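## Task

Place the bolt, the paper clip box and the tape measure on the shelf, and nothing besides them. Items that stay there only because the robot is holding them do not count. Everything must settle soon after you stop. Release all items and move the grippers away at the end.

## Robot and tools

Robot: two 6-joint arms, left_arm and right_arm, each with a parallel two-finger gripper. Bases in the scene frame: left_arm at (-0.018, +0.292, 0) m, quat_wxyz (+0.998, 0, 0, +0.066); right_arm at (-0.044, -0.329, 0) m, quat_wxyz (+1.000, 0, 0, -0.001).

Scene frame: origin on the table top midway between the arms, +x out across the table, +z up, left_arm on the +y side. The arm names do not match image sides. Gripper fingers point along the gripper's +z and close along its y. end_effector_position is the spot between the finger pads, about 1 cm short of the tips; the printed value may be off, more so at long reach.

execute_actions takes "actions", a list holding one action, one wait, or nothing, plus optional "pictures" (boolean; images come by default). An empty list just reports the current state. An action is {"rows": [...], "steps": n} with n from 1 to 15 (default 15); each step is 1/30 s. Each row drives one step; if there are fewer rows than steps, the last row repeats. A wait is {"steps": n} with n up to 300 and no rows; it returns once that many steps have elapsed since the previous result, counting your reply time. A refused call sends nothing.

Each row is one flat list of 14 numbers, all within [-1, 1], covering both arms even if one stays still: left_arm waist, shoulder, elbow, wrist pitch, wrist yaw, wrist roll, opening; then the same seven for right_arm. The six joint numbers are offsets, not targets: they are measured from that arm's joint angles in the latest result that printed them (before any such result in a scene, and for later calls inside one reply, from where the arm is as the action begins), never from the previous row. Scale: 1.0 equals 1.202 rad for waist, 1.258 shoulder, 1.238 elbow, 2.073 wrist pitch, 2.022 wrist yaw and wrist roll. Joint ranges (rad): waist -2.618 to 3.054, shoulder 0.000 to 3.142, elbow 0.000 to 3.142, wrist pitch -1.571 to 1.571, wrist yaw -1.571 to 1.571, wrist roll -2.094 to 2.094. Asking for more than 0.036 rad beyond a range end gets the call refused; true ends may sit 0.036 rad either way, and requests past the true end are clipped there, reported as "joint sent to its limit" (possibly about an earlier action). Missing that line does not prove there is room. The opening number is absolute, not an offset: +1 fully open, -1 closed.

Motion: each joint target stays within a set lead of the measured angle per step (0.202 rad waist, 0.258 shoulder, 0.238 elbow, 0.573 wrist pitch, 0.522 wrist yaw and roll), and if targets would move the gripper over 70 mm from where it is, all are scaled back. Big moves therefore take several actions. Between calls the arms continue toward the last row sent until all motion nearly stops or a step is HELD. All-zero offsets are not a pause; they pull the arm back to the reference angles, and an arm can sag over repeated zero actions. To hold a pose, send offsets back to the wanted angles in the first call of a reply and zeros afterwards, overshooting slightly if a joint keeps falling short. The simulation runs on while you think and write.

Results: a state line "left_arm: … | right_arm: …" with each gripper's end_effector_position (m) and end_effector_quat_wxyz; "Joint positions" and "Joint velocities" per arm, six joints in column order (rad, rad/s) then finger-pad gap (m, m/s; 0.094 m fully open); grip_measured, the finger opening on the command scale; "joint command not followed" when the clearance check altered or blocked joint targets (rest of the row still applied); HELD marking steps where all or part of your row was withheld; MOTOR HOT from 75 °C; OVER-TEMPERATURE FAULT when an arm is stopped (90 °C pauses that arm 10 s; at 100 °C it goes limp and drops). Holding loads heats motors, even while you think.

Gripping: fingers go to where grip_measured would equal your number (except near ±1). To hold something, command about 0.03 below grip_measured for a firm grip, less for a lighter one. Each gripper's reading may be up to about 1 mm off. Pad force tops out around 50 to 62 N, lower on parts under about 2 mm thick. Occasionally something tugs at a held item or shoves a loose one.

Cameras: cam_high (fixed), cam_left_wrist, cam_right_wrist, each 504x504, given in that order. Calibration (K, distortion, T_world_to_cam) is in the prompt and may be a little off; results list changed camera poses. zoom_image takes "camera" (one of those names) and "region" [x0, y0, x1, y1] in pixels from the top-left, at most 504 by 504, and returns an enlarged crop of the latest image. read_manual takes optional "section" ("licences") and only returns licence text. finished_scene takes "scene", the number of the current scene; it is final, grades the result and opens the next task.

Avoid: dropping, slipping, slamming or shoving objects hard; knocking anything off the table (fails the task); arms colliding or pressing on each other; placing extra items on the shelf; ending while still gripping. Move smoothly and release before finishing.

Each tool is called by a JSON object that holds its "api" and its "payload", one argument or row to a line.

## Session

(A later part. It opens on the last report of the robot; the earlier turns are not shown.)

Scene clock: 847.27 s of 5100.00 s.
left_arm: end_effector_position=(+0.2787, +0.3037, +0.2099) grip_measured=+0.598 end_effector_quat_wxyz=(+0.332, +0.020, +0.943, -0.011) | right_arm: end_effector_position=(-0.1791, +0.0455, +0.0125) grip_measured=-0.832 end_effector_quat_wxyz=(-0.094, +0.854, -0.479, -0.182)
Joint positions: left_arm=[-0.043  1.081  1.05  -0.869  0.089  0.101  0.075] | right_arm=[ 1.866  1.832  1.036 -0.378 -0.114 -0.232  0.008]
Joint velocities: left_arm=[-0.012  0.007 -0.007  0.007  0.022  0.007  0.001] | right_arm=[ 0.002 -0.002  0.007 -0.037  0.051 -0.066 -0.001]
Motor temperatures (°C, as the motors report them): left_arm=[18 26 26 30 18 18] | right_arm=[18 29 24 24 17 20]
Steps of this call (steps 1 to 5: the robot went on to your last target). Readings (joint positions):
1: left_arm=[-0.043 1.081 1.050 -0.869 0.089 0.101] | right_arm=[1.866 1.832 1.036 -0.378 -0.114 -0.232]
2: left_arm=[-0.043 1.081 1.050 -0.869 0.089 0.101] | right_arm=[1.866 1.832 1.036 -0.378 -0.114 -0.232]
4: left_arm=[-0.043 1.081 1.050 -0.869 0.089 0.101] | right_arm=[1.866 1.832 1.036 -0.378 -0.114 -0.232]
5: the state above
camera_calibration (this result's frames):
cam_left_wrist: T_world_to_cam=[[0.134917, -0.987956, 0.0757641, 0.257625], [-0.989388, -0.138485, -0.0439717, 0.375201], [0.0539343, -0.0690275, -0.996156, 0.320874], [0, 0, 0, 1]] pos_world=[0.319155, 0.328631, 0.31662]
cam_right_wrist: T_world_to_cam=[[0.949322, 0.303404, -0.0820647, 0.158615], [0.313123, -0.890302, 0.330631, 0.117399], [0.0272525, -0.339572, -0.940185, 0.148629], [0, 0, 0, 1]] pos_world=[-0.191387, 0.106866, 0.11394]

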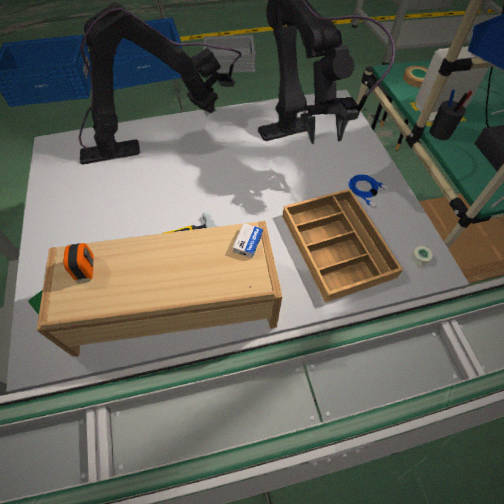

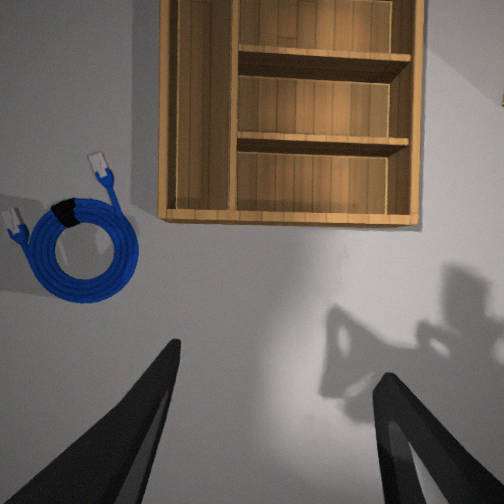

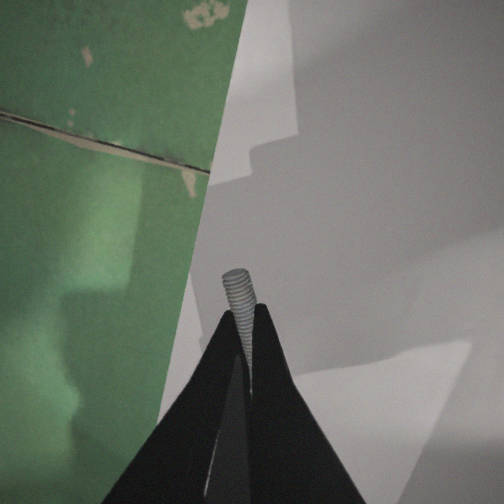

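{"api": "execute_actions", "payload": {
  "actions": [
    {"rows": [
[0,0,0,0,0,0,0.6, 0,0,0,0,0,0,-0.86],
[0,0,0,0,0,0,0.6, 0,-0.005,0.008,0,0,0,-0.88],
[0,0,0,0,0,0,0.6, 0,-0.012,0.016,0,0,0,-0.88],
[0,0,0,0,0,0,0.6, 0,-0.019,0.024,-0.001,0,0,-0.88],
[0,0,0,0,0,0,0.6, 0,-0.022,0.029,-0.005,0,0,-0.88],
[0,0,0,0,0,0,0.6, 0,-0.027,0.037,-0.011,0,0,-0.88],
[0,0,0,0,0,0,0.6, 0,-0.033,0.048,-0.020,0,0,-0.88],
[0,0,0,0,0,0,0.6, -0.003,-0.041,0.062,-0.030,0.005,0.004,-0.88],
[0,0,0,0,0,0,0.6, -0.009,-0.050,0.078,-0.042,0.010,0.009,-0.88],
[0,0,0,0,0,0,0.6, -0.018,-0.060,0.096,-0.056,0.015,0.015,-0.88],
[0,0,0,0,0,0,0.6, -0.030,-0.071,0.115,-0.070,0.020,0.022,-0.88],
[0,0,0,0,0,0,0.6, -0.045,-0.083,0.137,-0.086,0.025,0.029,-0.88],
[0,0,0,0,0,0,0.6, -0.063,-0.096,0.159,-0.103,0.029,0.036,-0.88],
[0,0,0,0,0,0,0.6, -0.084,-0.109,0.183,-0.121,0.032,0.042,-0.88],
[0,0,0,0,0,0,0.6, -0.108,-0.123,0.207,-0.139,0.035,0.048,-0.88]], "steps": 15}
  ],
  "pictures": false
}}

{"api": "execute_actions", "payload": {
  "actions": [
    {"rows": [
[0,0,0,0,0,0,0.6, -0.077,-0.059,0.094,-0.087,0.027,0.030,-0.88],
[0,0,0,0,0,0,0.6, -0.107,-0.073,0.119,-0.106,0.030,0.037,-0.88],
[0,0,0,0,0,0,0.6, -0.139,-0.087,0.143,-0.124,0.033,0.043,-0.88],
[0,0,0,0,0,0,0.6, -0.171,-0.100,0.167,-0.142,0.036,0.049,-0.88],
[0,0,0,0,0,0,0.6, -0.203,-0.113,0.190,-0.160,0.039,0.055,-0.88],
[0,0,0,0,0,0,0.6, -0.235,-0.126,0.213,-0.176,0.042,0.061,-0.88],
[0,0,0,0,0,0,0.6, -0.267,-0.138,0.234,-0.192,0.044,0.067,-0.88],
[0,0,0,0,0,0,0.6, -0.299,-0.149,0.254,-0.207,0.047,0.072,-0.88],
[0,0,0,0,0,0,0.6, -0.331,-0.160,0.272,-0.221,0.049,0.076,-0.88],
[0,0,0,0,0,0,0.6, -0.363,-0.169,0.288,-0.233,0.051,0.080,-0.88],
[0,0,0,0,0,0,0.6, -0.395,-0.176,0.302,-0.243,0.053,0.084,-0.88],
[0,0,0,0,0,0,0.6, -0.427,-0.183,0.313,-0.251,0.054,0.087,-0.88],
[0,0,0,0,0,0,0.6, -0.459,-0.187,0.321,-0.257,0.055,0.089,-0.88],
[0,0,0,0,0,0,0.6, -0.491,-0.190,0.326,-0.261,0.056,0.090,-0.88],
[0,0,0,0,0,0,0.6, -0.523,-0.191,0.328,-0.263,0.056,0.091,-0.88]], "steps": 15}
  ],
  "pictures": false
}}

{"api": "execute_actions", "payload": {
  "actions": [
    {"rows": [
[0,0,0,0,0,0,0.6, -0.101,-0.010,0.032,-0.020,0.012,0.007,-0.88],
[0,0,0,0,0,0,0.6, -0.133,-0.002,0.039,-0.020,0.012,0.007,-0.88],
[0,0,0,0,0,0,0.6, -0.165,0.010,0.050,-0.021,0.012,0.007,-0.88],
[0,0,0,0,0,0,0.6, -0.197,0.024,0.065,-0.021,0.012,0.007,-0.88],
[0,0,0,0,0,0,0.6, -0.229,0.039,0.083,-0.022,0.012,0.007,-0.88],
[0,0,0,0,0,0,0.6, -0.261,0.055,0.105,-0.022,0.012,0.007,-0.88],
[0,0,0,0,0,0,0.6, -0.293,0.073,0.129,-0.023,0.012,0.007,-0.88],
[0,0,0,0,0,0,0.6, -0.325,0.092,0.156,-0.024,0.012,0.007,-0.88],
[0,0,0,0,0,0,0.6, -0.357,0.114,0.186,-0.025,0.012,0.007,-0.88],
[0,0,0,0,0,0,0.6, -0.389,0.137,0.216,-0.026,0.012,0.007,-0.88],
[0,0,0,0,0,0,0.6, -0.421,0.161,0.250,-0.027,0.012,0.007,-0.88],
[0,0,0,0,0,0,0.6, -0.453,0.186,0.283,-0.028,0.012,0.007,-0.88],
[0,0,0,0,0,0,0.6, -0.485,0.212,0.319,-0.030,0.012,0.007,-0.88],
[0,0,0,0,0,0,0.6, -0.517,0.238,0.354,-0.031,0.012,0.007,-0.88],
[0,0,0,0,0,0,0.6, -0.549,0.264,0.390,-0.032,0.012,0.007,-0.88]], "steps": 15}
  ],
  "pictures": false
}}

{"api": "execute_actions", "payload": {
  "actions": [
    {"rows": [
[0,0,0,0,0,0,0.6, -0.101,0.071,0.137,-0.006,0,0,-0.88],
[0,0,0,0,0,0,0.6, -0.133,0.097,0.173,-0.007,0,0,-0.88],
[0,0,0,0,0,0,0.6, -0.165,0.122,0.208,-0.008,0,0,-0.88],
[0,0,0,0,0,0,0.6, -0.197,0.147,0.242,-0.009,0,0,-0.88],
[0,0,0,0,0,0,0.6, -0.229,0.172,0.275,-0.010,0,0,-0.88],
[0,0,0,0,0,0,0.6, -0.261,0.194,0.306,-0.010,0,0,-0.88],
[0,0,0,0,0,0,0.6, -0.291,0.216,0.335,-0.010,0,0,-0.88],
[0,0,0,0,0,0,0.6, -0.318,0.235,0.362,-0.010,0,0,-0.88],
[0,0,0,0,0,0,0.6, -0.341,0.253,0.386,-0.010,0,0,-0.88],
[0,0,0,0,0,0,0.6, -0.361,0.269,0.408,-0.010,0,0,-0.88],
[0,0,0,0,0,0,0.6, -0.377,0.282,0.426,-0.010,0,0,-0.88],
[0,0,0,0,0,0,0.6, -0.389,0.293,0.441,-0.010,0,0,-0.88],
[0,0,0,0,0,0,0.6, -0.398,0.301,0.452,-0.010,0,0,-0.88],
[0,0,0,0,0,0,0.6, -0.404,0.307,0.459,-0.010,0,0,-0.88],
[0,0,0,0,0,0,0.6, -0.408,0.308,0.461,-0.010,0,0,-0.88]], "steps": 15}
  ],
  "pictures": false
}}

{"api": "execute_actions", "payload": {
  "actions": [
    {"steps": 8}
  ]
}}

Scene clock: 929.00 s of 5100.00 s.
left_arm: end_effector_position=(+0.2787, +0.3037, +0.2099) grip_measured=+0.598 end_effector_quat_wxyz=(+0.332, +0.020, +0.943, -0.011) | right_arm: end_effector_position=(-0.1550, +0.0801, +0.0888) grip_measured=-0.862 end_effector_quat_wxyz=(-0.138, +0.817, -0.521, -0.206)
Joint positions: left_arm=[-0.043  1.081  1.05  -0.869  0.089  0.101  0.075] | right_arm=[ 1.798  1.741  1.212 -0.548 -0.089 -0.187  0.006]
Joint velocities: left_arm=[-0.002 -0.002  0.002 -0.022  0.007  0.007 -0.   ] | right_arm=[-0.662 -0.496  0.872 -0.755  0.183  0.315  0.   ]
Motor temperatures (°C, as the motors report them): left_arm=[18 25 26 30 18 18] | right_arm=[18 30 24 23 17 20]
Steps of this call (steps 1 to 15: the robot went on to your last target; steps 16 to 90: nothing new was sent; then 78.23 s passed at rest; steps 91 to 105: all 15 steps of this action). Readings (joint positions):
91: left_arm=[-0.043 1.081 1.050 -0.869 0.089 0.101] | right_arm=[1.866 1.832 1.036 -0.378 -0.114 -0.232]
92: left_arm=[-0.043 1.081 1.050 -0.869 0.089 0.101] | right_arm=[1.866 1.832 1.036 -0.378 -0.114 -0.232]
94: left_arm=[-0.043 1.081 1.050 -0.869 0.089 0.101] | right_arm=[1.866 1.831 1.036 -0.378 -0.114 -0.232]
98: left_arm=[-0.043 1.081 1.050 -0.869 0.089 0.101] | right_arm=[1.866 1.824 1.056 -0.403 -0.114 -0.232]
105: the state above

Scene clock: 929.50 s of 5100.00 s.
left_arm: end_effector_position=(+0.2787, +0.3037, +0.2099) grip_measured=+0.598 end_effector_quat_wxyz=(+0.332, +0.020, +0.943, -0.011) | right_arm: end_effector_position=(+0.0876, +0.0455, +0.2669) grip_measured=-0.862 end_effector_quat_wxyz=(+0.271, -0.559, +0.762, +0.184)
Joint positions: left_arm=[-0.043  1.081  1.05  -0.869  0.089  0.101  0.075] | right_arm=[ 1.234  1.512  1.595 -0.987  0.002 -0.035  0.006]
Joint velocities: left_arm=[-0.002 -0.017  0.002 -0.022  0.007  0.051 -0.001] | right_arm=[-1.062 -0.193  0.203 -0.476  0.066  0.139 -0.   ]
Motor temperatures (°C, as the motors report them): left_arm=[18 25 26 30 18 18] | right_arm=[18 30 24 23 17 20]
Steps of this call (steps 1 to 15: all 15 steps of this action). Readings (joint positions):
1: left_arm=[-0.043 1.081 1.050 -0.869 0.089 0.101] | right_arm=[1.772 1.724 1.246 -0.578 -0.083 -0.177]
2: left_arm=[-0.043 1.081 1.050 -0.869 0.089 0.101] | right_arm=[1.741 1.706 1.281 -0.610 -0.077 -0.167]
4: left_arm=[-0.043 1.081 1.050 -0.869 0.089 0.101] | right_arm=[1.668 1.670 1.348 -0.673 -0.064 -0.145]
8: left_arm=[-0.043 1.081 1.050 -0.869 0.089 0.101] | right_arm=[1.505 1.599 1.467 -0.802 -0.034 -0.097]
15: the state above

Scene clock: 930.00 s of 5100.00 s.
left_arm: end_effector_position=(+0.2787, +0.3037, +0.2099) grip_measured=+0.598 end_effector_quat_wxyz=(+0.332, +0.020, +0.943, -0.011) | right_arm: end_effector_position=(+0.3333, -0.0468, +0.2992) grip_measured=-0.862 end_effector_quat_wxyz=(+0.344, -0.307, +0.881, +0.102)
Joint positions: left_arm=[-0.043  1.081  1.05  -0.869  0.089  0.101  0.075] | right_arm=[ 0.649  1.786  1.984 -1.034  0.015 -0.029  0.006]
Joint velocities: left_arm=[-0.002  0.007  0.007  0.037  0.022 -0.007  0.   ] | right_arm=[-1.057  0.955  1.248 -0.066 -0.037  0.051 -0.   ]
Motor temperatures (°C, as the motors report them): left_arm=[18 25 26 30 18 18] | right_arm=[18 30 24 23 17 20]
Steps of this call (steps 1 to 15: all 15 steps of this action). Readings (joint positions):
1: left_arm=[-0.043 1.081 1.050 -0.869 0.089 0.101] | right_arm=[1.194 1.507 1.602 -0.997 0.003 -0.033]
2: left_arm=[-0.043 1.081 1.050 -0.869 0.089 0.101] | right_arm=[1.152 1.507 1.609 -1.002 0.005 -0.032]
4: left_arm=[-0.043 1.081 1.050 -0.869 0.089 0.101] | right_arm=[1.067 1.514 1.628 -1.008 0.008 -0.031]
8: left_arm=[-0.043 1.081 1.050 -0.869 0.089 0.101] | right_arm=[0.912 1.576 1.716 -1.021 0.013 -0.029]
15: the state above

Scene clock: 930.50 s of 5100.00 s.
left_arm: end_effector_position=(+0.2787, +0.3037, +0.2099) grip_measured=+0.598 end_effector_quat_wxyz=(+0.332, +0.020, +0.943, -0.011) | right_arm: end_effector_position=(+0.5190, -0.2451, +0.3204) grip_measured=-0.862 end_effector_quat_wxyz=(+0.428, -0.078, +0.900, +0.019)
Joint positions: left_arm=[-0.043  1.081  1.05  -0.869  0.089  0.101  0.075] | right_arm=[ 0.155  2.163  2.512 -1.036  0.017 -0.028  0.006]
Joint velocities: left_arm=[ 0.002 -0.007  0.017 -0.022 -0.051  0.022  0.001] | right_arm=[-0.291  0.222  0.222  0.037 -0.022 -0.051 -0.   ]
Motor temperatures (°C, as the motors report them): left_arm=[18 25 26 30 18 18] | right_arm=[18 30 24 23 17 20]
Steps of this call (steps 1 to 15: all 15 steps of this action). Readings (joint positions):
1: left_arm=[-0.043 1.081 1.050 -0.869 0.089 0.101] | right_arm=[0.610 1.821 2.033 -1.038 0.014 -0.028]
2: left_arm=[-0.043 1.081 1.050 -0.869 0.089 0.101] | right_arm=[0.570 1.857 2.085 -1.039 0.014 -0.028]
4: left_arm=[-0.043 1.081 1.050 -0.869 0.089 0.101] | right_arm=[0.489 1.924 2.184 -1.037 0.013 -0.028]
8: left_arm=[-0.043 1.081 1.050 -0.869 0.089 0.101] | right_arm=[0.331 2.037 2.350 -1.035 0.013 -0.028]
15: the state above

Scene clock: 930.77 s of 5100.00 s.
left_arm: end_effector_position=(+0.2787, +0.3037, +0.2099) grip_measured=+0.598 end_effector_quat_wxyz=(+0.332, +0.020, +0.943, -0.011) | right_arm: end_effector_position=(+0.5204, -0.2461, +0.3194) grip_measured=-0.862 end_effector_quat_wxyz=(+0.427, -0.077, +0.901, +0.018)
Joint positions: left_arm=[-0.043  1.081  1.05  -0.869  0.089  0.101  0.075] | right_arm=[ 0.153  2.173  2.527 -1.043  0.018 -0.028  0.006]
Joint velocities: left_arm=[ 0.002  0.012  0.007  0.007 -0.007 -0.007  0.   ] | right_arm=[ 0.027  0.007  0.022  0.022 -0.051 -0.022 -0.002]
Motor temperatures (°C, as the motors report them): left_arm=[18 25 26 30 18 18] | right_arm=[18 30 24 23 17 20]
Steps of this call (steps 1 to 8: the robot went on to your last target). Readings (joint positions):
1: left_arm=[-0.043 1.081 1.050 -0.869 0.089 0.101] | right_arm=[0.148 2.169 2.517 -1.036 0.018 -0.028]
2: left_arm=[-0.043 1.081 1.050 -0.869 0.089 0.101] | right_arm=[0.145 2.172 2.520 -1.037 0.018 -0.028]
4: left_arm=[-0.043 1.081 1.050 -0.869 0.089 0.101] | right_arm=[0.147 2.173 2.522 -1.041 0.018 -0.028]
8: the state above
camera_calibration (this result's frames):
cam_left_wrist: T_world_to_cam=[[0.134917, -0.987956, 0.0757641, 0.257625], [-0.989388, -0.138485, -0.0439717, 0.375201], [0.0539343, -0.0690275, -0.996156, 0.320874], [0, 0, 0, 1]] pos_world=[0.319155, 0.328631, 0.31662]
cam_right_wrist: T_world_to_cam=[[-0.028842, -0.990059, -0.137664, -0.183245], [-0.99014, 0.0471838, -0.131895, 0.594005], [0.137079, 0.132502, -0.981658, 0.39132], [0, 0, 0, 1]] pos_world=[0.529221, -0.261302, 0.437263]

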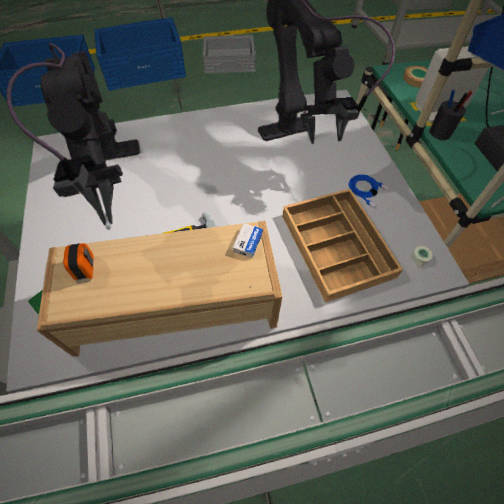

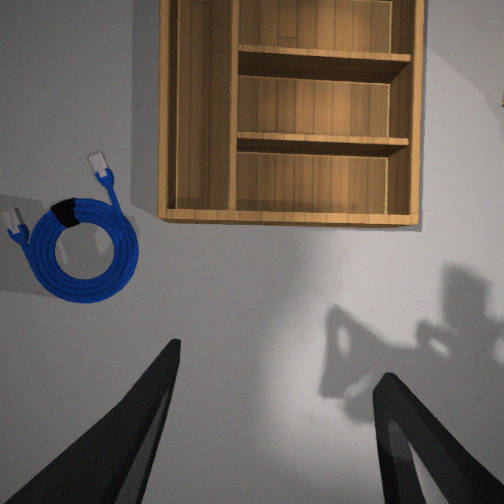

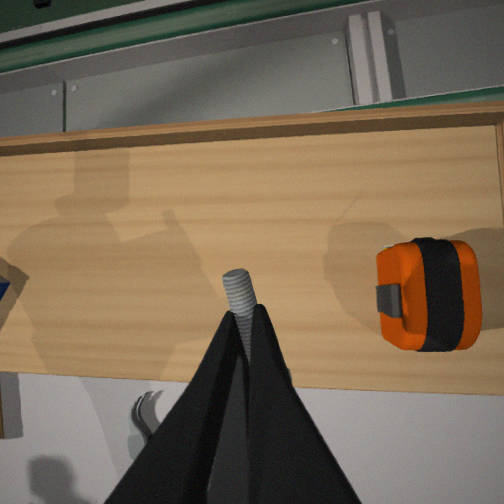

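{"api": "execute_actions", "payload": {
  "actions": [
    {"rows": [
[0,0,0,0,0,0,0.6, 0.003,0.002,0.02,-0.005,0,0.004,-0.88],
[0,0,0,0,0,0,0.6, 0.006,0.006,0.02,-0.011,0,0.008,-0.88],
[0,0,0,0,0,0,0.6, 0.009,0.012,0.02,-0.018,0,0.012,-0.88],
[0,0,0,0,0,0,0.6, 0.013,0.020,0.02,-0.025,0,0.016,-0.88],
[0,0,0,0,0,0,0.6, 0.016,0.030,0.02,-0.031,0,0.018,-0.88],
[0,0,0,0,0,0,0.6, 0.019,0.041,0.02,-0.037,0,0.018,-0.88],
[0,0,0,0,0,0,0.6, 0.022,0.052,0.02,-0.042,0,0.018,-0.88],
[0,0,0,0,0,0,0.6, 0.025,0.063,0.02,-0.045,0,0.018,-0.88],
[0,0,0,0,0,0,0.6, 0.027,0.074,0.02,-0.047,0,0.018,-0.88],
[0,0,0,0,0,0,0.6, 0.028,0.084,0.02,-0.048,0,0.018,-0.88],
[0,0,0,0,0,0,0.6, 0.028,0.092,0.02,-0.048,0,0.018,-0.88],
[0,0,0,0,0,0,0.6, 0.028,0.099,0.02,-0.048,0,0.018,-0.88],
[0,0,0,0,0,0,0.6, 0.028,0.104,0.02,-0.048,0,0.018,-0.88],
[0,0,0,0,0,0,0.6, 0.028,0.107,0.02,-0.048,0,0.018,-0.88],
[0,0,0,0,0,0,0.6, 0.028,0.108,0.02,-0.048,0,0.018,-0.88]], "steps": 15}
  ],
  "pictures": false
}}

{"api": "execute_actions", "payload": {
  "actions": [
    {"steps": 8}
  ]
}}

Scene clock: 948.93 s of 5100.00 s.
left_arm: end_effector_position=(+0.2787, +0.3037, +0.2099) grip_measured=+0.598 end_effector_quat_wxyz=(+0.332, +0.020, +0.943, -0.011) | right_arm: end_effector_position=(+0.5252, -0.2270, +0.2383) grip_measured=-0.862 end_effector_quat_wxyz=(+0.336, -0.083, +0.938, +0.022)
Joint positions: left_arm=[-0.043  1.081  1.05  -0.869  0.089  0.101  0.075] | right_arm=[ 0.184  2.302  2.537 -1.118  0.018 -0.002  0.006]
Joint velocities: left_arm=[-0.037 -0.012 -0.002  0.022 -0.081 -0.022 -0.001] | right_arm=[ 0.007  0.374  0.002 -0.095 -0.007 -0.066  0.   ]
Motor temperatures (°C, as the motors report them): left_arm=[18 25 26 30 18 18] | right_arm=[18 33 25 24 17 20]
Steps of this call (steps 1 to 30: the robot went on to your last target; steps 31 to 90: nothing new was sent; then 14.67 s passed at rest; steps 91 to 105: all 15 steps of this action). Readings (joint positions):
91: left_arm=[-0.043 1.081 1.050 -0.869 0.089 0.101] | right_arm=[0.153 2.173 2.529 -1.043 0.018 -0.028]
92: left_arm=[-0.043 1.081 1.050 -0.869 0.089 0.101] | right_arm=[0.153 2.173 2.529 -1.044 0.018 -0.027]
94: left_arm=[-0.043 1.081 1.050 -0.869 0.089 0.101] | right_arm=[0.154 2.174 2.529 -1.052 0.018 -0.020]
98: left_arm=[-0.043 1.081 1.050 -0.869 0.089 0.101] | right_arm=[0.164 2.198 2.535 -1.080 0.018 -0.008]
105: the state above

Scene clock: 949.20 s of 5100.00 s.
left_arm: end_effector_position=(+0.2787, +0.3037, +0.2099) grip_measured=+0.598 end_effector_quat_wxyz=(+0.332, +0.020, +0.943, -0.011) | right_arm: end_effector_position=(+0.5241, -0.2273, +0.2216) grip_measured=-0.862 end_effector_quat_wxyz=(+0.315, -0.083, +0.945, +0.020)
Joint positions: left_arm=[-0.043  1.081  1.05  -0.869  0.089  0.101  0.075] | right_arm=[ 0.184  2.327  2.537 -1.138  0.018  0.     0.006]
Joint velocities: left_arm=[-0.017 -0.007 -0.002  0.125 -0.007 -0.022  0.   ] | right_arm=[ 0.007 -0.022  0.017 -0.022 -0.051 -0.037 -0.001]
Motor temperatures (°C, as the motors report them): left_arm=[18 25 26 30 18 18] | right_arm=[18 33 25 24 17 20]
Steps of this call (steps 1 to 8: the robot went on to your last target). Readings (joint positions):
1: left_arm=[-0.043 1.081 1.050 -0.869 0.089 0.101] | right_arm=[0.184 2.314 2.537 -1.123 0.018 -0.001]
2: left_arm=[-0.043 1.081 1.050 -0.869 0.089 0.101] | right_arm=[0.184 2.323 2.537 -1.128 0.018 -0.001]
4: left_arm=[-0.043 1.081 1.050 -0.869 0.089 0.101] | right_arm=[0.184 2.331 2.537 -1.135 0.018 -0.000]
8: the state above
camera_calibration (this result's frames):
cam_left_wrist: T_world_to_cam=[[0.134917, -0.987956, 0.0757641, 0.257625], [-0.989388, -0.138485, -0.0439717, 0.375201], [0.0539343, -0.0690275, -0.996156, 0.320874], [0, 0, 0, 1]] pos_world=[0.319155, 0.328631, 0.31662]
cam_right_wrist: T_world_to_cam=[[-0.0480177, -0.992921, -0.108635, -0.175015], [-0.993784, 0.0365552, 0.105148, 0.530784], [-0.100433, 0.113009, -0.988505, 0.413927], [0, 0, 0, 1]] pos_world=[0.560653, -0.239956, 0.334345]

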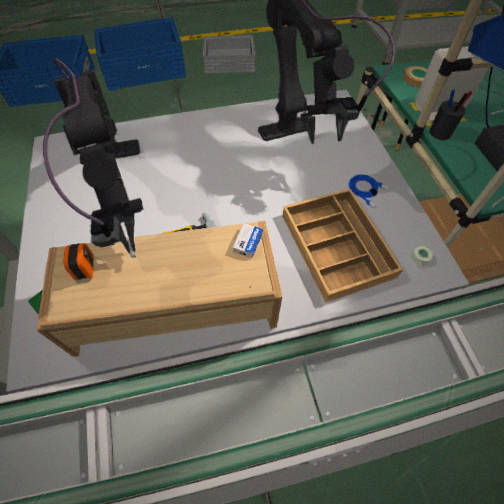

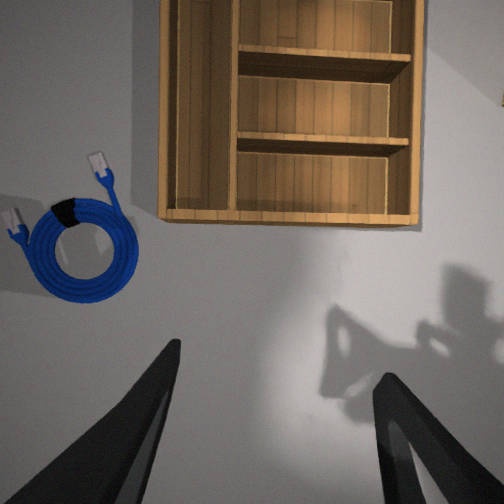

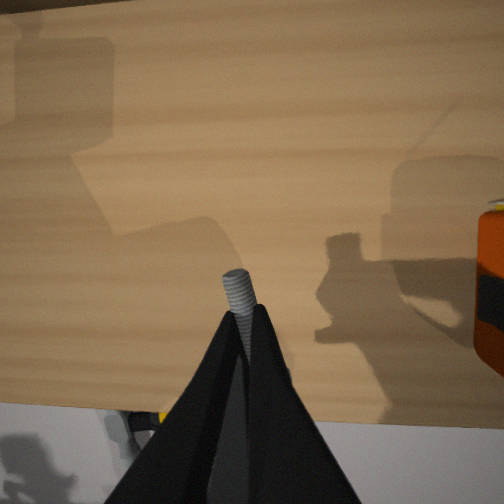

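{"api": "execute_actions", "payload": {
  "actions": [
    {"rows": [
[0,0,0,0,0,0,0.6, 0,0.002,0.012,0,0,0,-0.88],
[0,0,0,0,0,0,0.6, 0,0.004,0.012,0,0,0,-0.88],
[0,0,0,0,0,0,0.6, 0,0.006,0.012,0,0,0,-0.88],
[0,0,0,0,0,0,0.6, 0,0.008,0.012,0,0,0,-0.88],
[0,0,0,0,0,0,0.6, 0,0.010,0.012,0,0,0,-0.88],
[0,0,0,0,0,0,0.6, 0,0.012,0.012,0,0,0,-0.88],
[0,0,0,0,0,0,0.6, 0,0.014,0.012,0,0,0,-0.88],
[0,0,0,0,0,0,0.6, 0,0.016,0.012,0,0,0,-0.88],
[0,0,0,0,0,0,0.6, 0,0.018,0.012,0,0,0,-0.88],
[0,0,0,0,0,0,0.6, 0,0.020,0.012,0,0,0,-0.88],
[0,0,0,0,0,0,0.6, 0,0.022,0.012,0,0,0,-0.88],
[0,0,0,0,0,0,0.6, 0,0.024,0.012,0,0,0,-0.88],
[0,0,0,0,0,0,0.6, 0,0.026,0.012,0,0,0,-0.88],
[0,0,0,0,0,0,0.6, 0,0.027,0.012,0,0,0,-0.88],
[0,0,0,0,0,0,0.6, 0,0.028,0.012,0,0,0,-0.88]], "steps": 15}
  ],
  "pictures": false
}}

{"api": "execute_actions", "payload": {
  "actions": [
    {"steps": 8}
  ],
  "pictures": false
}}

Scene clock: 959.60 s of 5100.00 s.
left_arm: end_effector_position=(+0.2787, +0.3037, +0.2099) grip_measured=+0.598 end_effector_quat_wxyz=(+0.332, +0.020, +0.943, -0.011) | right_arm: end_effector_position=(+0.5260, -0.2269, +0.2101) grip_measured=-0.862 end_effector_quat_wxyz=(+0.306, -0.084, +0.948, +0.019)
Joint positions: left_arm=[-0.043  1.081  1.05  -0.869  0.089  0.101  0.075] | right_arm=[ 0.184  2.347  2.537 -1.138  0.018  0.     0.006]
Joint velocities: left_arm=[-0.012  0.002 -0.007  0.066  0.022  0.022  0.001] | right_arm=[ 0.007  0.11  -0.012  0.051 -0.051  0.051  0.   ]
Motor temperatures (°C, as the motors report them): left_arm=[18 25 26 30 18 18] | right_arm=[18 35 25 24 17 20]
Steps of this call (steps 1 to 30: the robot went on to your last target; steps 31 to 90: nothing new was sent; then 6.90 s passed at rest; steps 91 to 105: all 15 steps of this action). Readings (joint positions):
91: left_arm=[-0.043 1.081 1.050 -0.869 0.089 0.101] | right_arm=[0.184 2.326 2.537 -1.138 0.018 0.000]
92: left_arm=[-0.043 1.081 1.050 -0.869 0.089 0.101] | right_arm=[0.184 2.326 2.537 -1.138 0.018 0.000]
94: left_arm=[-0.043 1.081 1.050 -0.869 0.089 0.101] | right_arm=[0.184 2.326 2.537 -1.138 0.018 0.000]
98: left_arm=[-0.043 1.081 1.050 -0.869 0.089 0.101] | right_arm=[0.184 2.327 2.537 -1.138 0.018 0.000]
105: the state above

Scene clock: 959.87 s of 5100.00 s.
left_arm: end_effector_position=(+0.2787, +0.3037, +0.2099) grip_measured=+0.598 end_effector_quat_wxyz=(+0.332, +0.020, +0.943, -0.011) | right_arm: end_effector_position=(+0.5270, -0.2267, +0.2041) grip_measured=-0.862 end_effector_quat_wxyz=(+0.301, -0.084, +0.950, +0.019)
Joint positions: left_arm=[-0.043  1.081  1.05  -0.869  0.089  0.101  0.075] | right_arm=[ 0.184  2.358  2.537 -1.138  0.018  0.     0.006]
Joint velocities: left_arm=[-0.012 -0.007  0.007 -0.037 -0.022 -0.037  0.001] | right_arm=[-0.007  0.017 -0.017  0.081  0.007  0.037 -0.   ]
Motor temperatures (°C, as the motors report them): left_arm=[18 25 26 30 18 18] | right_arm=[18 35 25 24 17 20]
Steps of this call (steps 1 to 8: the robot went on to your last target). Readings (joint positions):
1: left_arm=[-0.043 1.081 1.050 -0.869 0.089 0.101] | right_arm=[0.184 2.351 2.537 -1.138 0.018 0.000]
2: left_arm=[-0.043 1.081 1.050 -0.869 0.089 0.101] | right_arm=[0.184 2.354 2.537 -1.138 0.018 0.000]
4: left_arm=[-0.043 1.081 1.050 -0.869 0.089 0.101] | right_arm=[0.184 2.357 2.537 -1.138 0.018 0.000]
8: the state above

{"api": "execute_actions", "payload": {
  "actions": [
    {"rows": [
[0,0,0,0,0,0,0.6, 0,0.004,0.012,0,0,0,-0.88],
[0,0,0,0,0,0,0.6, 0,0.006,0.012,0,0,0,-0.88],
[0,0,0,0,0,0,0.6, 0,0.008,0.012,0,0,0,-0.88],
[0,0,0,0,0,0,0.6, 0,0.010,0.012,0,0,0,-0.88],
[0,0,0,0,0,0,0.6, 0,0.012,0.012,0,0,0,-0.88],
[0,0,0,0,0,0,0.6, 0,0.014,0.012,0,0,0,-0.88],
[0,0,0,0,0,0,0.6, 0,0.016,0.012,0,0,0,-0.88],
[0,0,0,0,0,0,0.6, 0,0.017,0.012,0,0,0,-0.88]], "steps": 15}
  ]
}}

Scene clock: 966.20 s of 5100.00 s.
left_arm: end_effector_position=(+0.2787, +0.3037, +0.2099) grip_measured=+0.598 end_effector_quat_wxyz=(+0.332, +0.020, +0.943, -0.011) | right_arm: end_effector_position=(+0.5279, -0.2266, +0.1979) grip_measured=-0.862 end_effector_quat_wxyz=(+0.295, -0.084, +0.952, +0.019)
Joint positions: left_arm=[-0.043  1.081  1.05  -0.869  0.089  0.101  0.075] | right_arm=[ 0.184  2.369  2.537 -1.138  0.018  0.     0.006]
Joint velocities: left_arm=[-0.017  0.002 -0.007 -0.037 -0.007 -0.007 -0.001] | right_arm=[-0.002 -0.017 -0.007 -0.007  0.007 -0.022 -0.   ]
Motor temperatures (°C, as the motors report them): left_arm=[18 25 26 30 18 18] | right_arm=[18 35 25 24 17 20]
Steps of this call (steps 1 to 30: the robot went on to your last target; steps 31 to 90: nothing new was sent; then 2.83 s passed at rest; steps 91 to 105: all 15 steps of this action). Readings (joint positions):
91: left_arm=[-0.043 1.081 1.050 -0.869 0.089 0.101] | right_arm=[0.184 2.358 2.537 -1.138 0.018 0.000]
92: left_arm=[-0.043 1.081 1.050 -0.869 0.089 0.101] | right_arm=[0.184 2.358 2.537 -1.138 0.018 0.000]
94: left_arm=[-0.043 1.081 1.050 -0.869 0.089 0.101] | right_arm=[0.184 2.358 2.537 -1.138 0.018 0.000]
98: left_arm=[-0.043 1.081 1.050 -0.869 0.089 0.101] | right_arm=[0.184 2.360 2.537 -1.138 0.018 0.000]
105: the state above
camera_calibration (this result's frames):
cam_left_wrist: T_world_to_cam=[[0.134917, -0.987956, 0.0757641, 0.257625], [-0.989388, -0.138485, -0.0439717, 0.375201], [0.0539343, -0.0690275, -0.996156, 0.320874], [0, 0, 0, 1]] pos_world=[0.319155, 0.328631, 0.31662]
cam_right_wrist: T_world_to_cam=[[-0.0523411, -0.993715, -0.0989492, -0.176529], [-0.988551, 0.037516, 0.146151, 0.526352], [-0.14152, 0.105466, -0.984301, 0.409976], [0, 0, 0, 1]] pos_world=[0.569106, -0.238404, 0.309146]

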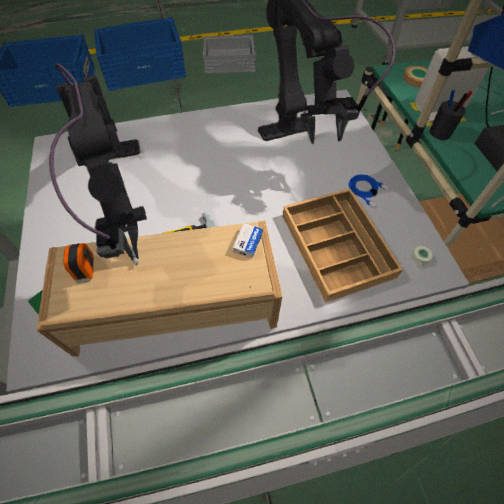

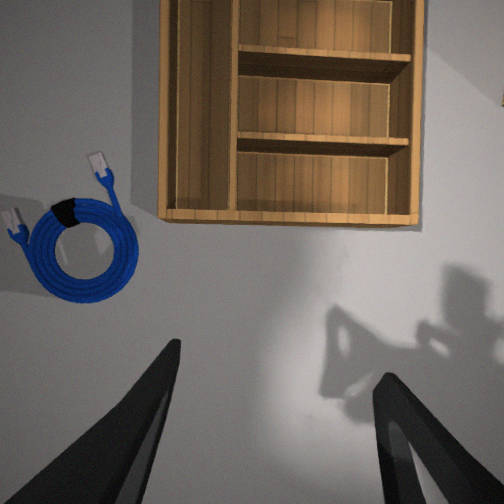

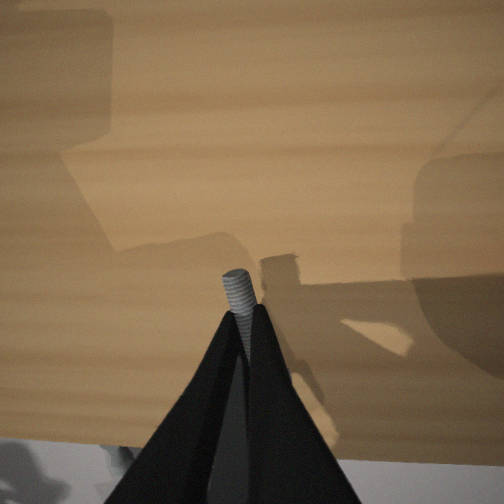

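{"api": "execute_actions", "payload": {
  "actions": [
    {"rows": [
[0,0,0,0,0,0,0.6, 0,0.008,0.012,0,0,0,-0.87],
[0,0,0,0,0,0,0.6, 0,0.010,0.012,0,0,0,-0.862],
[0,0,0,0,0,0,0.6, 0,0.012,0.012,0,0,0,-0.855],
[0,0,0,0,0,0,0.6, 0,0.013,0.012,0,0,0,-0.848],
[0,0,0,0,0,0,0.6, 0,0.014,0.012,0,0,0,-0.842],
[0,0,0,0,0,0,0.6, 0,0.014,0.012,0,0,0,-0.836],
[0,0,0,0,0,0,0.6, 0,0.014,0.012,0,0,0,-0.83],
[0,0,0,0,0,0,0.6, 0,0.014,0.012,0,0,0,-0.824],
[0,0,0,0,0,0,0.6, 0,0.014,0.012,0,0,0,-0.818],
[0,0,0,0,0,0,0.6, 0,0.014,0.012,0,0,0,-0.81],
[0,0,0,0,0,0,0.6, 0,0.012,0.012,0,0,0,-0.80],
[0,0,0,0,0,0,0.6, 0,0.010,0.012,0,0,0,-0.78],
[0,0,0,0,0,0,0.6, 0,0.008,0.012,0,0,0,-0.75],
[0,0,0,0,0,0,0.6, 0,0.006,0.012,0,0,0,-0.70],
[0,0,0,0,0,0,0.6, 0,0.004,0.012,0,0,0,-0.62]], "steps": 15}
  ],
  "pictures": false
}}

{"api": "execute_actions", "payload": {
  "actions": [
    {"rows": [
[0,0,0,0,0,0,0.6, 0,0,0.012,0,0,0,-0.54],
[0,0,0,0,0,0,0.6, 0,-0.005,0.012,0,0,0,-0.46],
[0,0,0,0,0,0,0.6, 0,-0.010,0.012,0,0,0,-0.38],
[0,0,0,0,0,0,0.6, 0,-0.015,0.012,0,0,0,-0.30],
[0,0,0,0,0,0,0.6, 0,-0.020,0.012,0,0,0,-0.25],
[0,0,0,0,0,0,0.6, 0,-0.025,0.012,0,0,0,-0.25],
[0,0,0,0,0,0,0.6, 0,-0.031,0.012,0,0,0,-0.25],
[0,0,0,0,0,0,0.6, 0,-0.039,0.012,0,0,0,-0.25],
[0,0,0,0,0,0,0.6, 0,-0.049,0.012,0,0,0,-0.25],
[0,0,0,0,0,0,0.6, 0,-0.061,0.012,0,0,0,-0.25],
[0,0,0,0,0,0,0.6, 0,-0.075,0.012,0,0,0,-0.25],
[0,0,0,0,0,0,0.6, 0,-0.091,0.012,0,0,0,-0.25],
[0,0,0,0,0,0,0.6, 0,-0.109,0.012,0,0,0,-0.25],
[0,0,0,0,0,0,0.6, 0,-0.129,0.012,0,0,0,-0.25],
[0,0,0,0,0,0,0.6, 0,-0.151,0.010,0,0,0,-0.25]], "steps": 15}
  ]
}}

{"api": "execute_actions", "payload": {
  "actions": [
    {"rows": [
[0,0,0,0,0,0,0.6, 0,-0.090,0.0,0,0,0,-0.25],
[0,0,0,0,0,0,0.6, 0,-0.118,-0.015,0,0,0,-0.25],
[0,0,0,0,0,0,0.6, 0,-0.148,-0.035,0,0,0,-0.25],
[0,0,0,0,0,0,0.6, 0,-0.180,-0.060,0,0,0,-0.25],
[0,0,0,0,0,0,0.6, 0,-0.213,-0.090,0,0,0,-0.25],
[0,0,0,0,0,0,0.6, 0,-0.247,-0.125,0,0,0,-0.25],
[0,0,0,0,0,0,0.6, 0,-0.281,-0.163,0,0,0,-0.25],
[0,0,0,0,0,0,0.6, 0,-0.315,-0.203,0,0,0,-0.25],
[0,0,0,0,0,0,0.6, 0,-0.349,-0.243,0,0,0,-0.25],
[0,0,0,0,0,0,0.6, 0,-0.383,-0.283,0,0,0,-0.25],
[0,0,0,0,0,0,0.6, 0,-0.417,-0.323,0,0,0,-0.25],
[0,0,0,0,0,0,0.6, 0,-0.451,-0.363,0,0,0,-0.25],
[0,0,0,0,0,0,0.6, 0,-0.485,-0.403,0,0,0,-0.25],
[0,0,0,0,0,0,0.6, 0,-0.519,-0.443,0,0,0,-0.25],
[0,0,0,0,0,0,0.6, 0,-0.553,-0.483,0,0,0,-0.25]], "steps": 15}
  ],
  "pictures": false
}}

{"api": "execute_actions", "payload": {
  "actions": [
    {"rows": [
[0,0,0,0,0,0,0.6, 0,-0.120,-0.130,0,0,0,-0.25],
[0,0,0,0,0,0,0.6, 0,-0.152,-0.170,0,0,0,-0.25],
[0,0,0,0,0,0,0.6, 0,-0.182,-0.210,0,0,0,-0.25],
[0,0,0,0,0,0,0.6, 0,-0.210,-0.250,0,0,0,-0.25],
[0,0,0,0,0,0,0.6, 0,-0.236,-0.288,0,0,0,-0.25],
[0,0,0,0,0,0,0.6, 0,-0.260,-0.324,0,0,0,-0.25],
[0,0,0,0,0,0,0.6, 0,-0.282,-0.358,0,0,0,-0.25],
[0,0,0,0,0,0,0.6, 0,-0.302,-0.390,0,0,0,-0.25],
[0,0,0,0,0,0,0.6, 0,-0.320,-0.419,0,0,0,-0.25],
[0,0,0,0,0,0,0.6, 0,-0.335,-0.445,0,0,0,-0.25],
[0,0,0,0,0,0,0.6, 0,-0.348,-0.467,0,0,0,-0.25],
[0,0,0,0,0,0,0.6, 0,-0.358,-0.485,0,0,0,-0.25],
[0,0,0,0,0,0,0.6, 0,-0.365,-0.498,0,0,0,-0.25],
[0,0,0,0,0,0,0.6, 0,-0.369,-0.506,0,0,0,-0.25],
[0,0,0,0,0,0,0.6, 0,-0.371,-0.510,0,0,0,-0.25]], "steps": 15}
  ]
}}

Scene clock: 1000.50 s of 5100.00 s.
left_arm: end_effector_position=(+0.2787, +0.3037, +0.2099) grip_measured=+0.598 end_effector_quat_wxyz=(+0.332, +0.020, +0.943, -0.011) | right_arm: end_effector_position=(+0.5281, -0.2265, +0.1981) grip_measured=-0.655 end_effector_quat_wxyz=(+0.296, -0.084, +0.951, +0.019)
Joint positions: left_arm=[-0.043  1.081  1.05  -0.869  0.089  0.101  0.075] | right_arm=[ 0.184  2.369  2.537 -1.137  0.018  0.     0.016]
Joint velocities: left_arm=[-0.017 -0.002 -0.032 -0.051  0.051 -0.037  0.   ] | right_arm=[ 0.007  0.007  0.002 -0.066  0.022  0.007  0.066]
Motor temperatures (°C, as the motors report them): left_arm=[18 25 26 30 18 18] | right_arm=[18 36 25 24 17 20]
Steps of this call (steps 1 to 15: the robot went on to your last target; steps 16 to 90: nothing new was sent; then 30.80 s passed at rest; steps 91 to 105: all 15 steps of this action). Readings (joint positions):
91: left_arm=[-0.043 1.081 1.050 -0.869 0.089 0.101] | right_arm=[0.184 2.369 2.537 -1.137 0.018 0.000]
92: left_arm=[-0.043 1.081 1.050 -0.869 0.089 0.101] | right_arm=[0.184 2.369 2.537 -1.137 0.018 0.000]
94: left_arm=[-0.043 1.081 1.050 -0.869 0.089 0.101] | right_arm=[0.184 2.369 2.537 -1.137 0.018 0.000]
98: left_arm=[-0.043 1.081 1.050 -0.869 0.089 0.101] | right_arm=[0.184 2.369 2.537 -1.137 0.018 0.000]
105: the state above

Scene clock: 1001.00 s of 5100.00 s.
left_arm: end_effector_position=(+0.2787, +0.3037, +0.2099) grip_measured=+0.598 end_effector_quat_wxyz=(+0.332, +0.020, +0.943, -0.011) | right_arm: end_effector_position=(+0.5173, -0.2285, +0.2545) grip_measured=-0.253 end_effector_quat_wxyz=(+0.343, -0.082, +0.935, +0.023)
Joint positions: left_arm=[-0.043  1.081  1.05  -0.869  0.089  0.101  0.075] | right_arm=[ 0.184  2.268  2.537 -1.137  0.018  0.     0.035]
Joint velocities: left_arm=[ 0.012 -0.007 -0.012 -0.007 -0.007 -0.037  0.001] | right_arm=[-0.012 -0.686  0.002  0.022 -0.037  0.007 -0.   ]
Motor temperatures (°C, as the motors report them): left_arm=[18 25 26 30 18 18] | right_arm=[18 36 25 24 17 20]
Steps of this call (steps 1 to 15: all 15 steps of this action). Readings (joint positions):
1: left_arm=[-0.043 1.081 1.050 -0.869 0.089 0.101] | right_arm=[0.184 2.369 2.537 -1.137 0.018 0.000]
2: left_arm=[-0.043 1.081 1.050 -0.869 0.089 0.101] | right_arm=[0.184 2.369 2.537 -1.137 0.018 0.000]
4: left_arm=[-0.043 1.081 1.050 -0.869 0.089 0.101] | right_arm=[0.184 2.369 2.537 -1.137 0.018 0.000]
8: left_arm=[-0.043 1.081 1.050 -0.869 0.089 0.101] | right_arm=[0.184 2.363 2.537 -1.137 0.018 0.000]
15: the state above
camera_calibration (this result's frames):
cam_left_wrist: T_world_to_cam=[[0.134917, -0.987956, 0.0757641, 0.257625], [-0.989388, -0.138485, -0.0439717, 0.375201], [0.0539343, -0.0690275, -0.996156, 0.320874], [0, 0, 0, 1]] pos_world=[0.319155, 0.328631, 0.31662]
cam_right_wrist: T_world_to_cam=[[-0.0412226, -0.991674, -0.121999, -0.172838], [-0.998263, 0.035733, 0.0468488, 0.53759], [-0.0420993, 0.123719, -0.991424, 0.418885], [0, 0, 0, 1]] pos_world=[0.547166, -0.242432, 0.369021]

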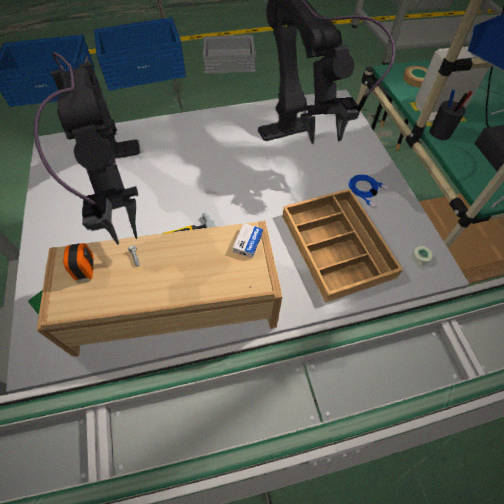

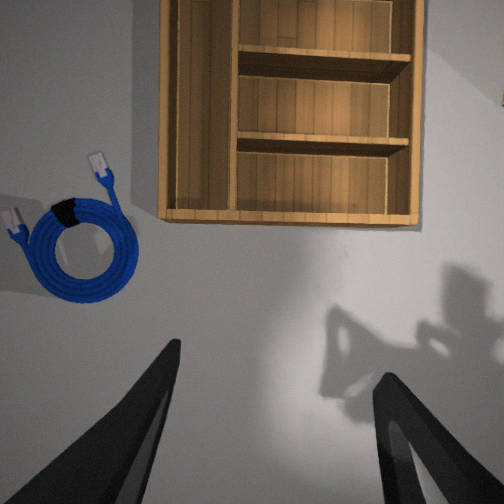

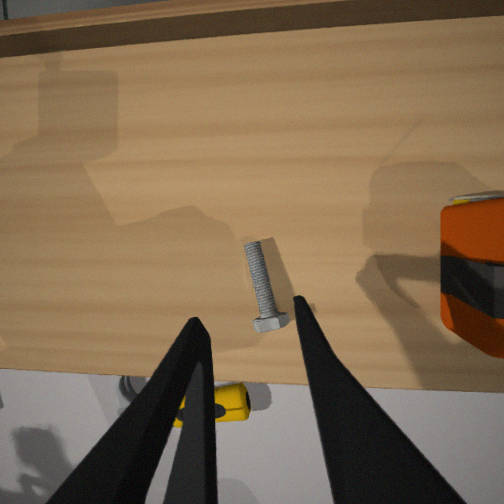

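Scene clock: 1001.50 s of 5100.00 s.
left_arm: end_effector_position=(+0.2787, +0.3037, +0.2099) grip_measured=+0.598 end_effector_quat_wxyz=(+0.332, +0.020, +0.943, -0.011) | right_arm: end_effector_position=(+0.3766, -0.2543, +0.3745) grip_measured=-0.253 end_effector_quat_wxyz=(+0.420, -0.078, +0.904, +0.030)
Joint positions: left_arm=[-0.043  1.081  1.05  -0.869  0.089  0.101  0.075] | right_arm=[ 0.184  1.635  2.046 -1.113  0.018  0.     0.035]
Joint velocities: left_arm=[ 0.007 -0.007 -0.007  0.037 -0.066  0.037  0.   ] | right_arm=[-0.007 -1.067 -1.492 -0.022 -0.007 -0.022 -0.   ]
Motor temperatures (°C, as the motors report them): left_arm=[18 25 26 30 18 18] | right_arm=[18 36 25 24 17 20]
Steps of this call (steps 1 to 15: all 15 steps of this action). Readings (joint positions):
1: left_arm=[-0.043 1.081 1.050 -0.869 0.089 0.101] | right_arm=[0.184 2.242 2.537 -1.137 0.018 0.000]
2: left_arm=[-0.043 1.081 1.050 -0.869 0.089 0.101] | right_arm=[0.184 2.212 2.534 -1.136 0.018 0.000]
4: left_arm=[-0.043 1.081 1.050 -0.869 0.089 0.101] | right_arm=[0.184 2.137 2.509 -1.132 0.018 0.000]
8: left_arm=[-0.043 1.081 1.050 -0.869 0.089 0.101] | right_arm=[0.184 1.945 2.382 -1.121 0.018 0.000]
15: the state above

Scene clock: 1002.00 s of 5100.00 s.
left_arm: end_effector_position=(+0.2787, +0.3037, +0.2099) grip_measured=+0.598 end_effector_quat_wxyz=(+0.332, +0.020, +0.943, -0.011) | right_arm: end_effector_position=(+0.2572, -0.2762, +0.2965) grip_measured=-0.253 end_effector_quat_wxyz=(+0.349, -0.082, +0.933, +0.024)
Joint positions: left_arm=[-0.043  1.081  1.05  -0.869  0.089  0.101  0.075] | right_arm=[ 0.184  1.188  1.447 -1.114  0.018  0.     0.035]
Joint velocities: left_arm=[-0.012  0.002 -0.017  0.022  0.051 -0.007  0.   ] | right_arm=[-0.007 -0.037 -0.398 -0.022  0.007  0.051 -0.   ]
Motor temperatures (°C, as the motors report them): left_arm=[18 25 26 30 18 18] | right_arm=[18 36 25 24 17 20]
Steps of this call (steps 1 to 15: all 15 steps of this action). Readings (joint positions):
1: left_arm=[-0.043 1.081 1.050 -0.869 0.089 0.101] | right_arm=[0.184 1.593 1.991 -1.110 0.018 0.000]
2: left_arm=[-0.043 1.081 1.050 -0.869 0.089 0.101] | right_arm=[0.184 1.550 1.933 -1.109 0.018 0.000]
4: left_arm=[-0.043 1.081 1.050 -0.869 0.089 0.101] | right_arm=[0.184 1.461 1.828 -1.111 0.018 0.000]
8: left_arm=[-0.043 1.081 1.050 -0.869 0.089 0.101] | right_arm=[0.184 1.304 1.652 -1.110 0.018 0.000]
15: the state above
camera_calibration (this result's frames):
cam_left_wrist: T_world_to_cam=[[0.134917, -0.987956, 0.0757641, 0.257625], [-0.989388, -0.138485, -0.0439717, 0.375201], [0.0539343, -0.0690275, -0.996156, 0.320874], [0, 0, 0, 1]] pos_world=[0.319155, 0.328631, 0.31662]
cam_right_wrist: T_world_to_cam=[[-0.0397418, -0.991402, -0.124671, -0.225293], [-0.998754, 0.0356429, 0.0349387, 0.281334], [-0.0301947, 0.125904, -0.991583, 0.453117], [0, 0, 0, 1]] pos_world=[0.285712, -0.290433, 0.411386]

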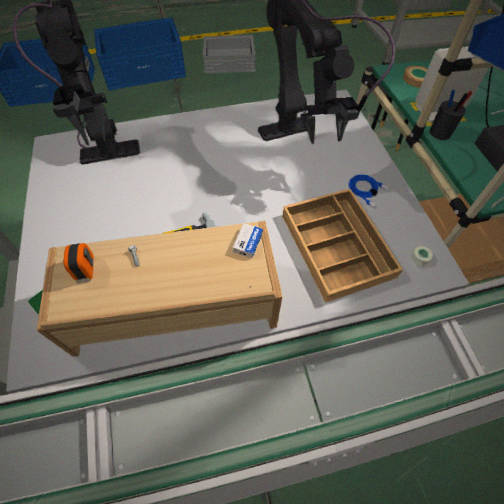

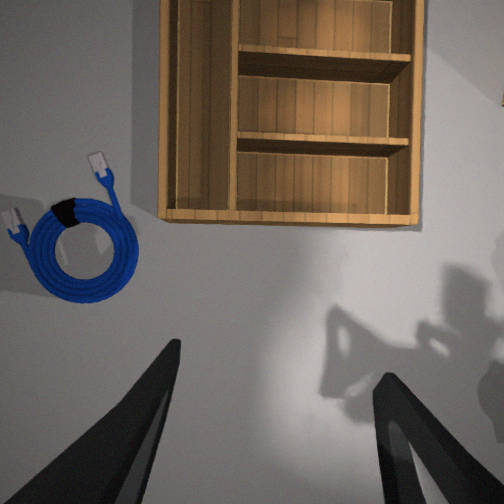

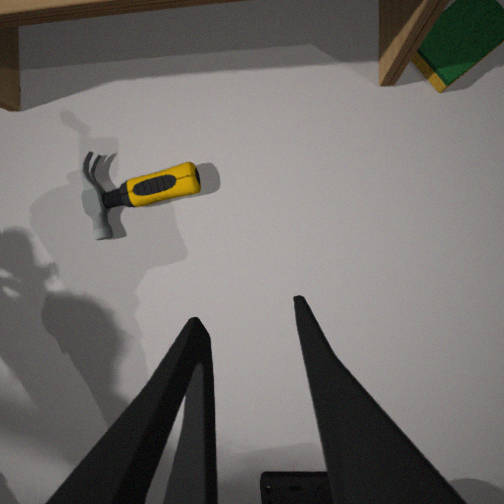

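{"api": "finished_scene", "payload": {
  "scene": 1
}}

The scene is finished: the task was done.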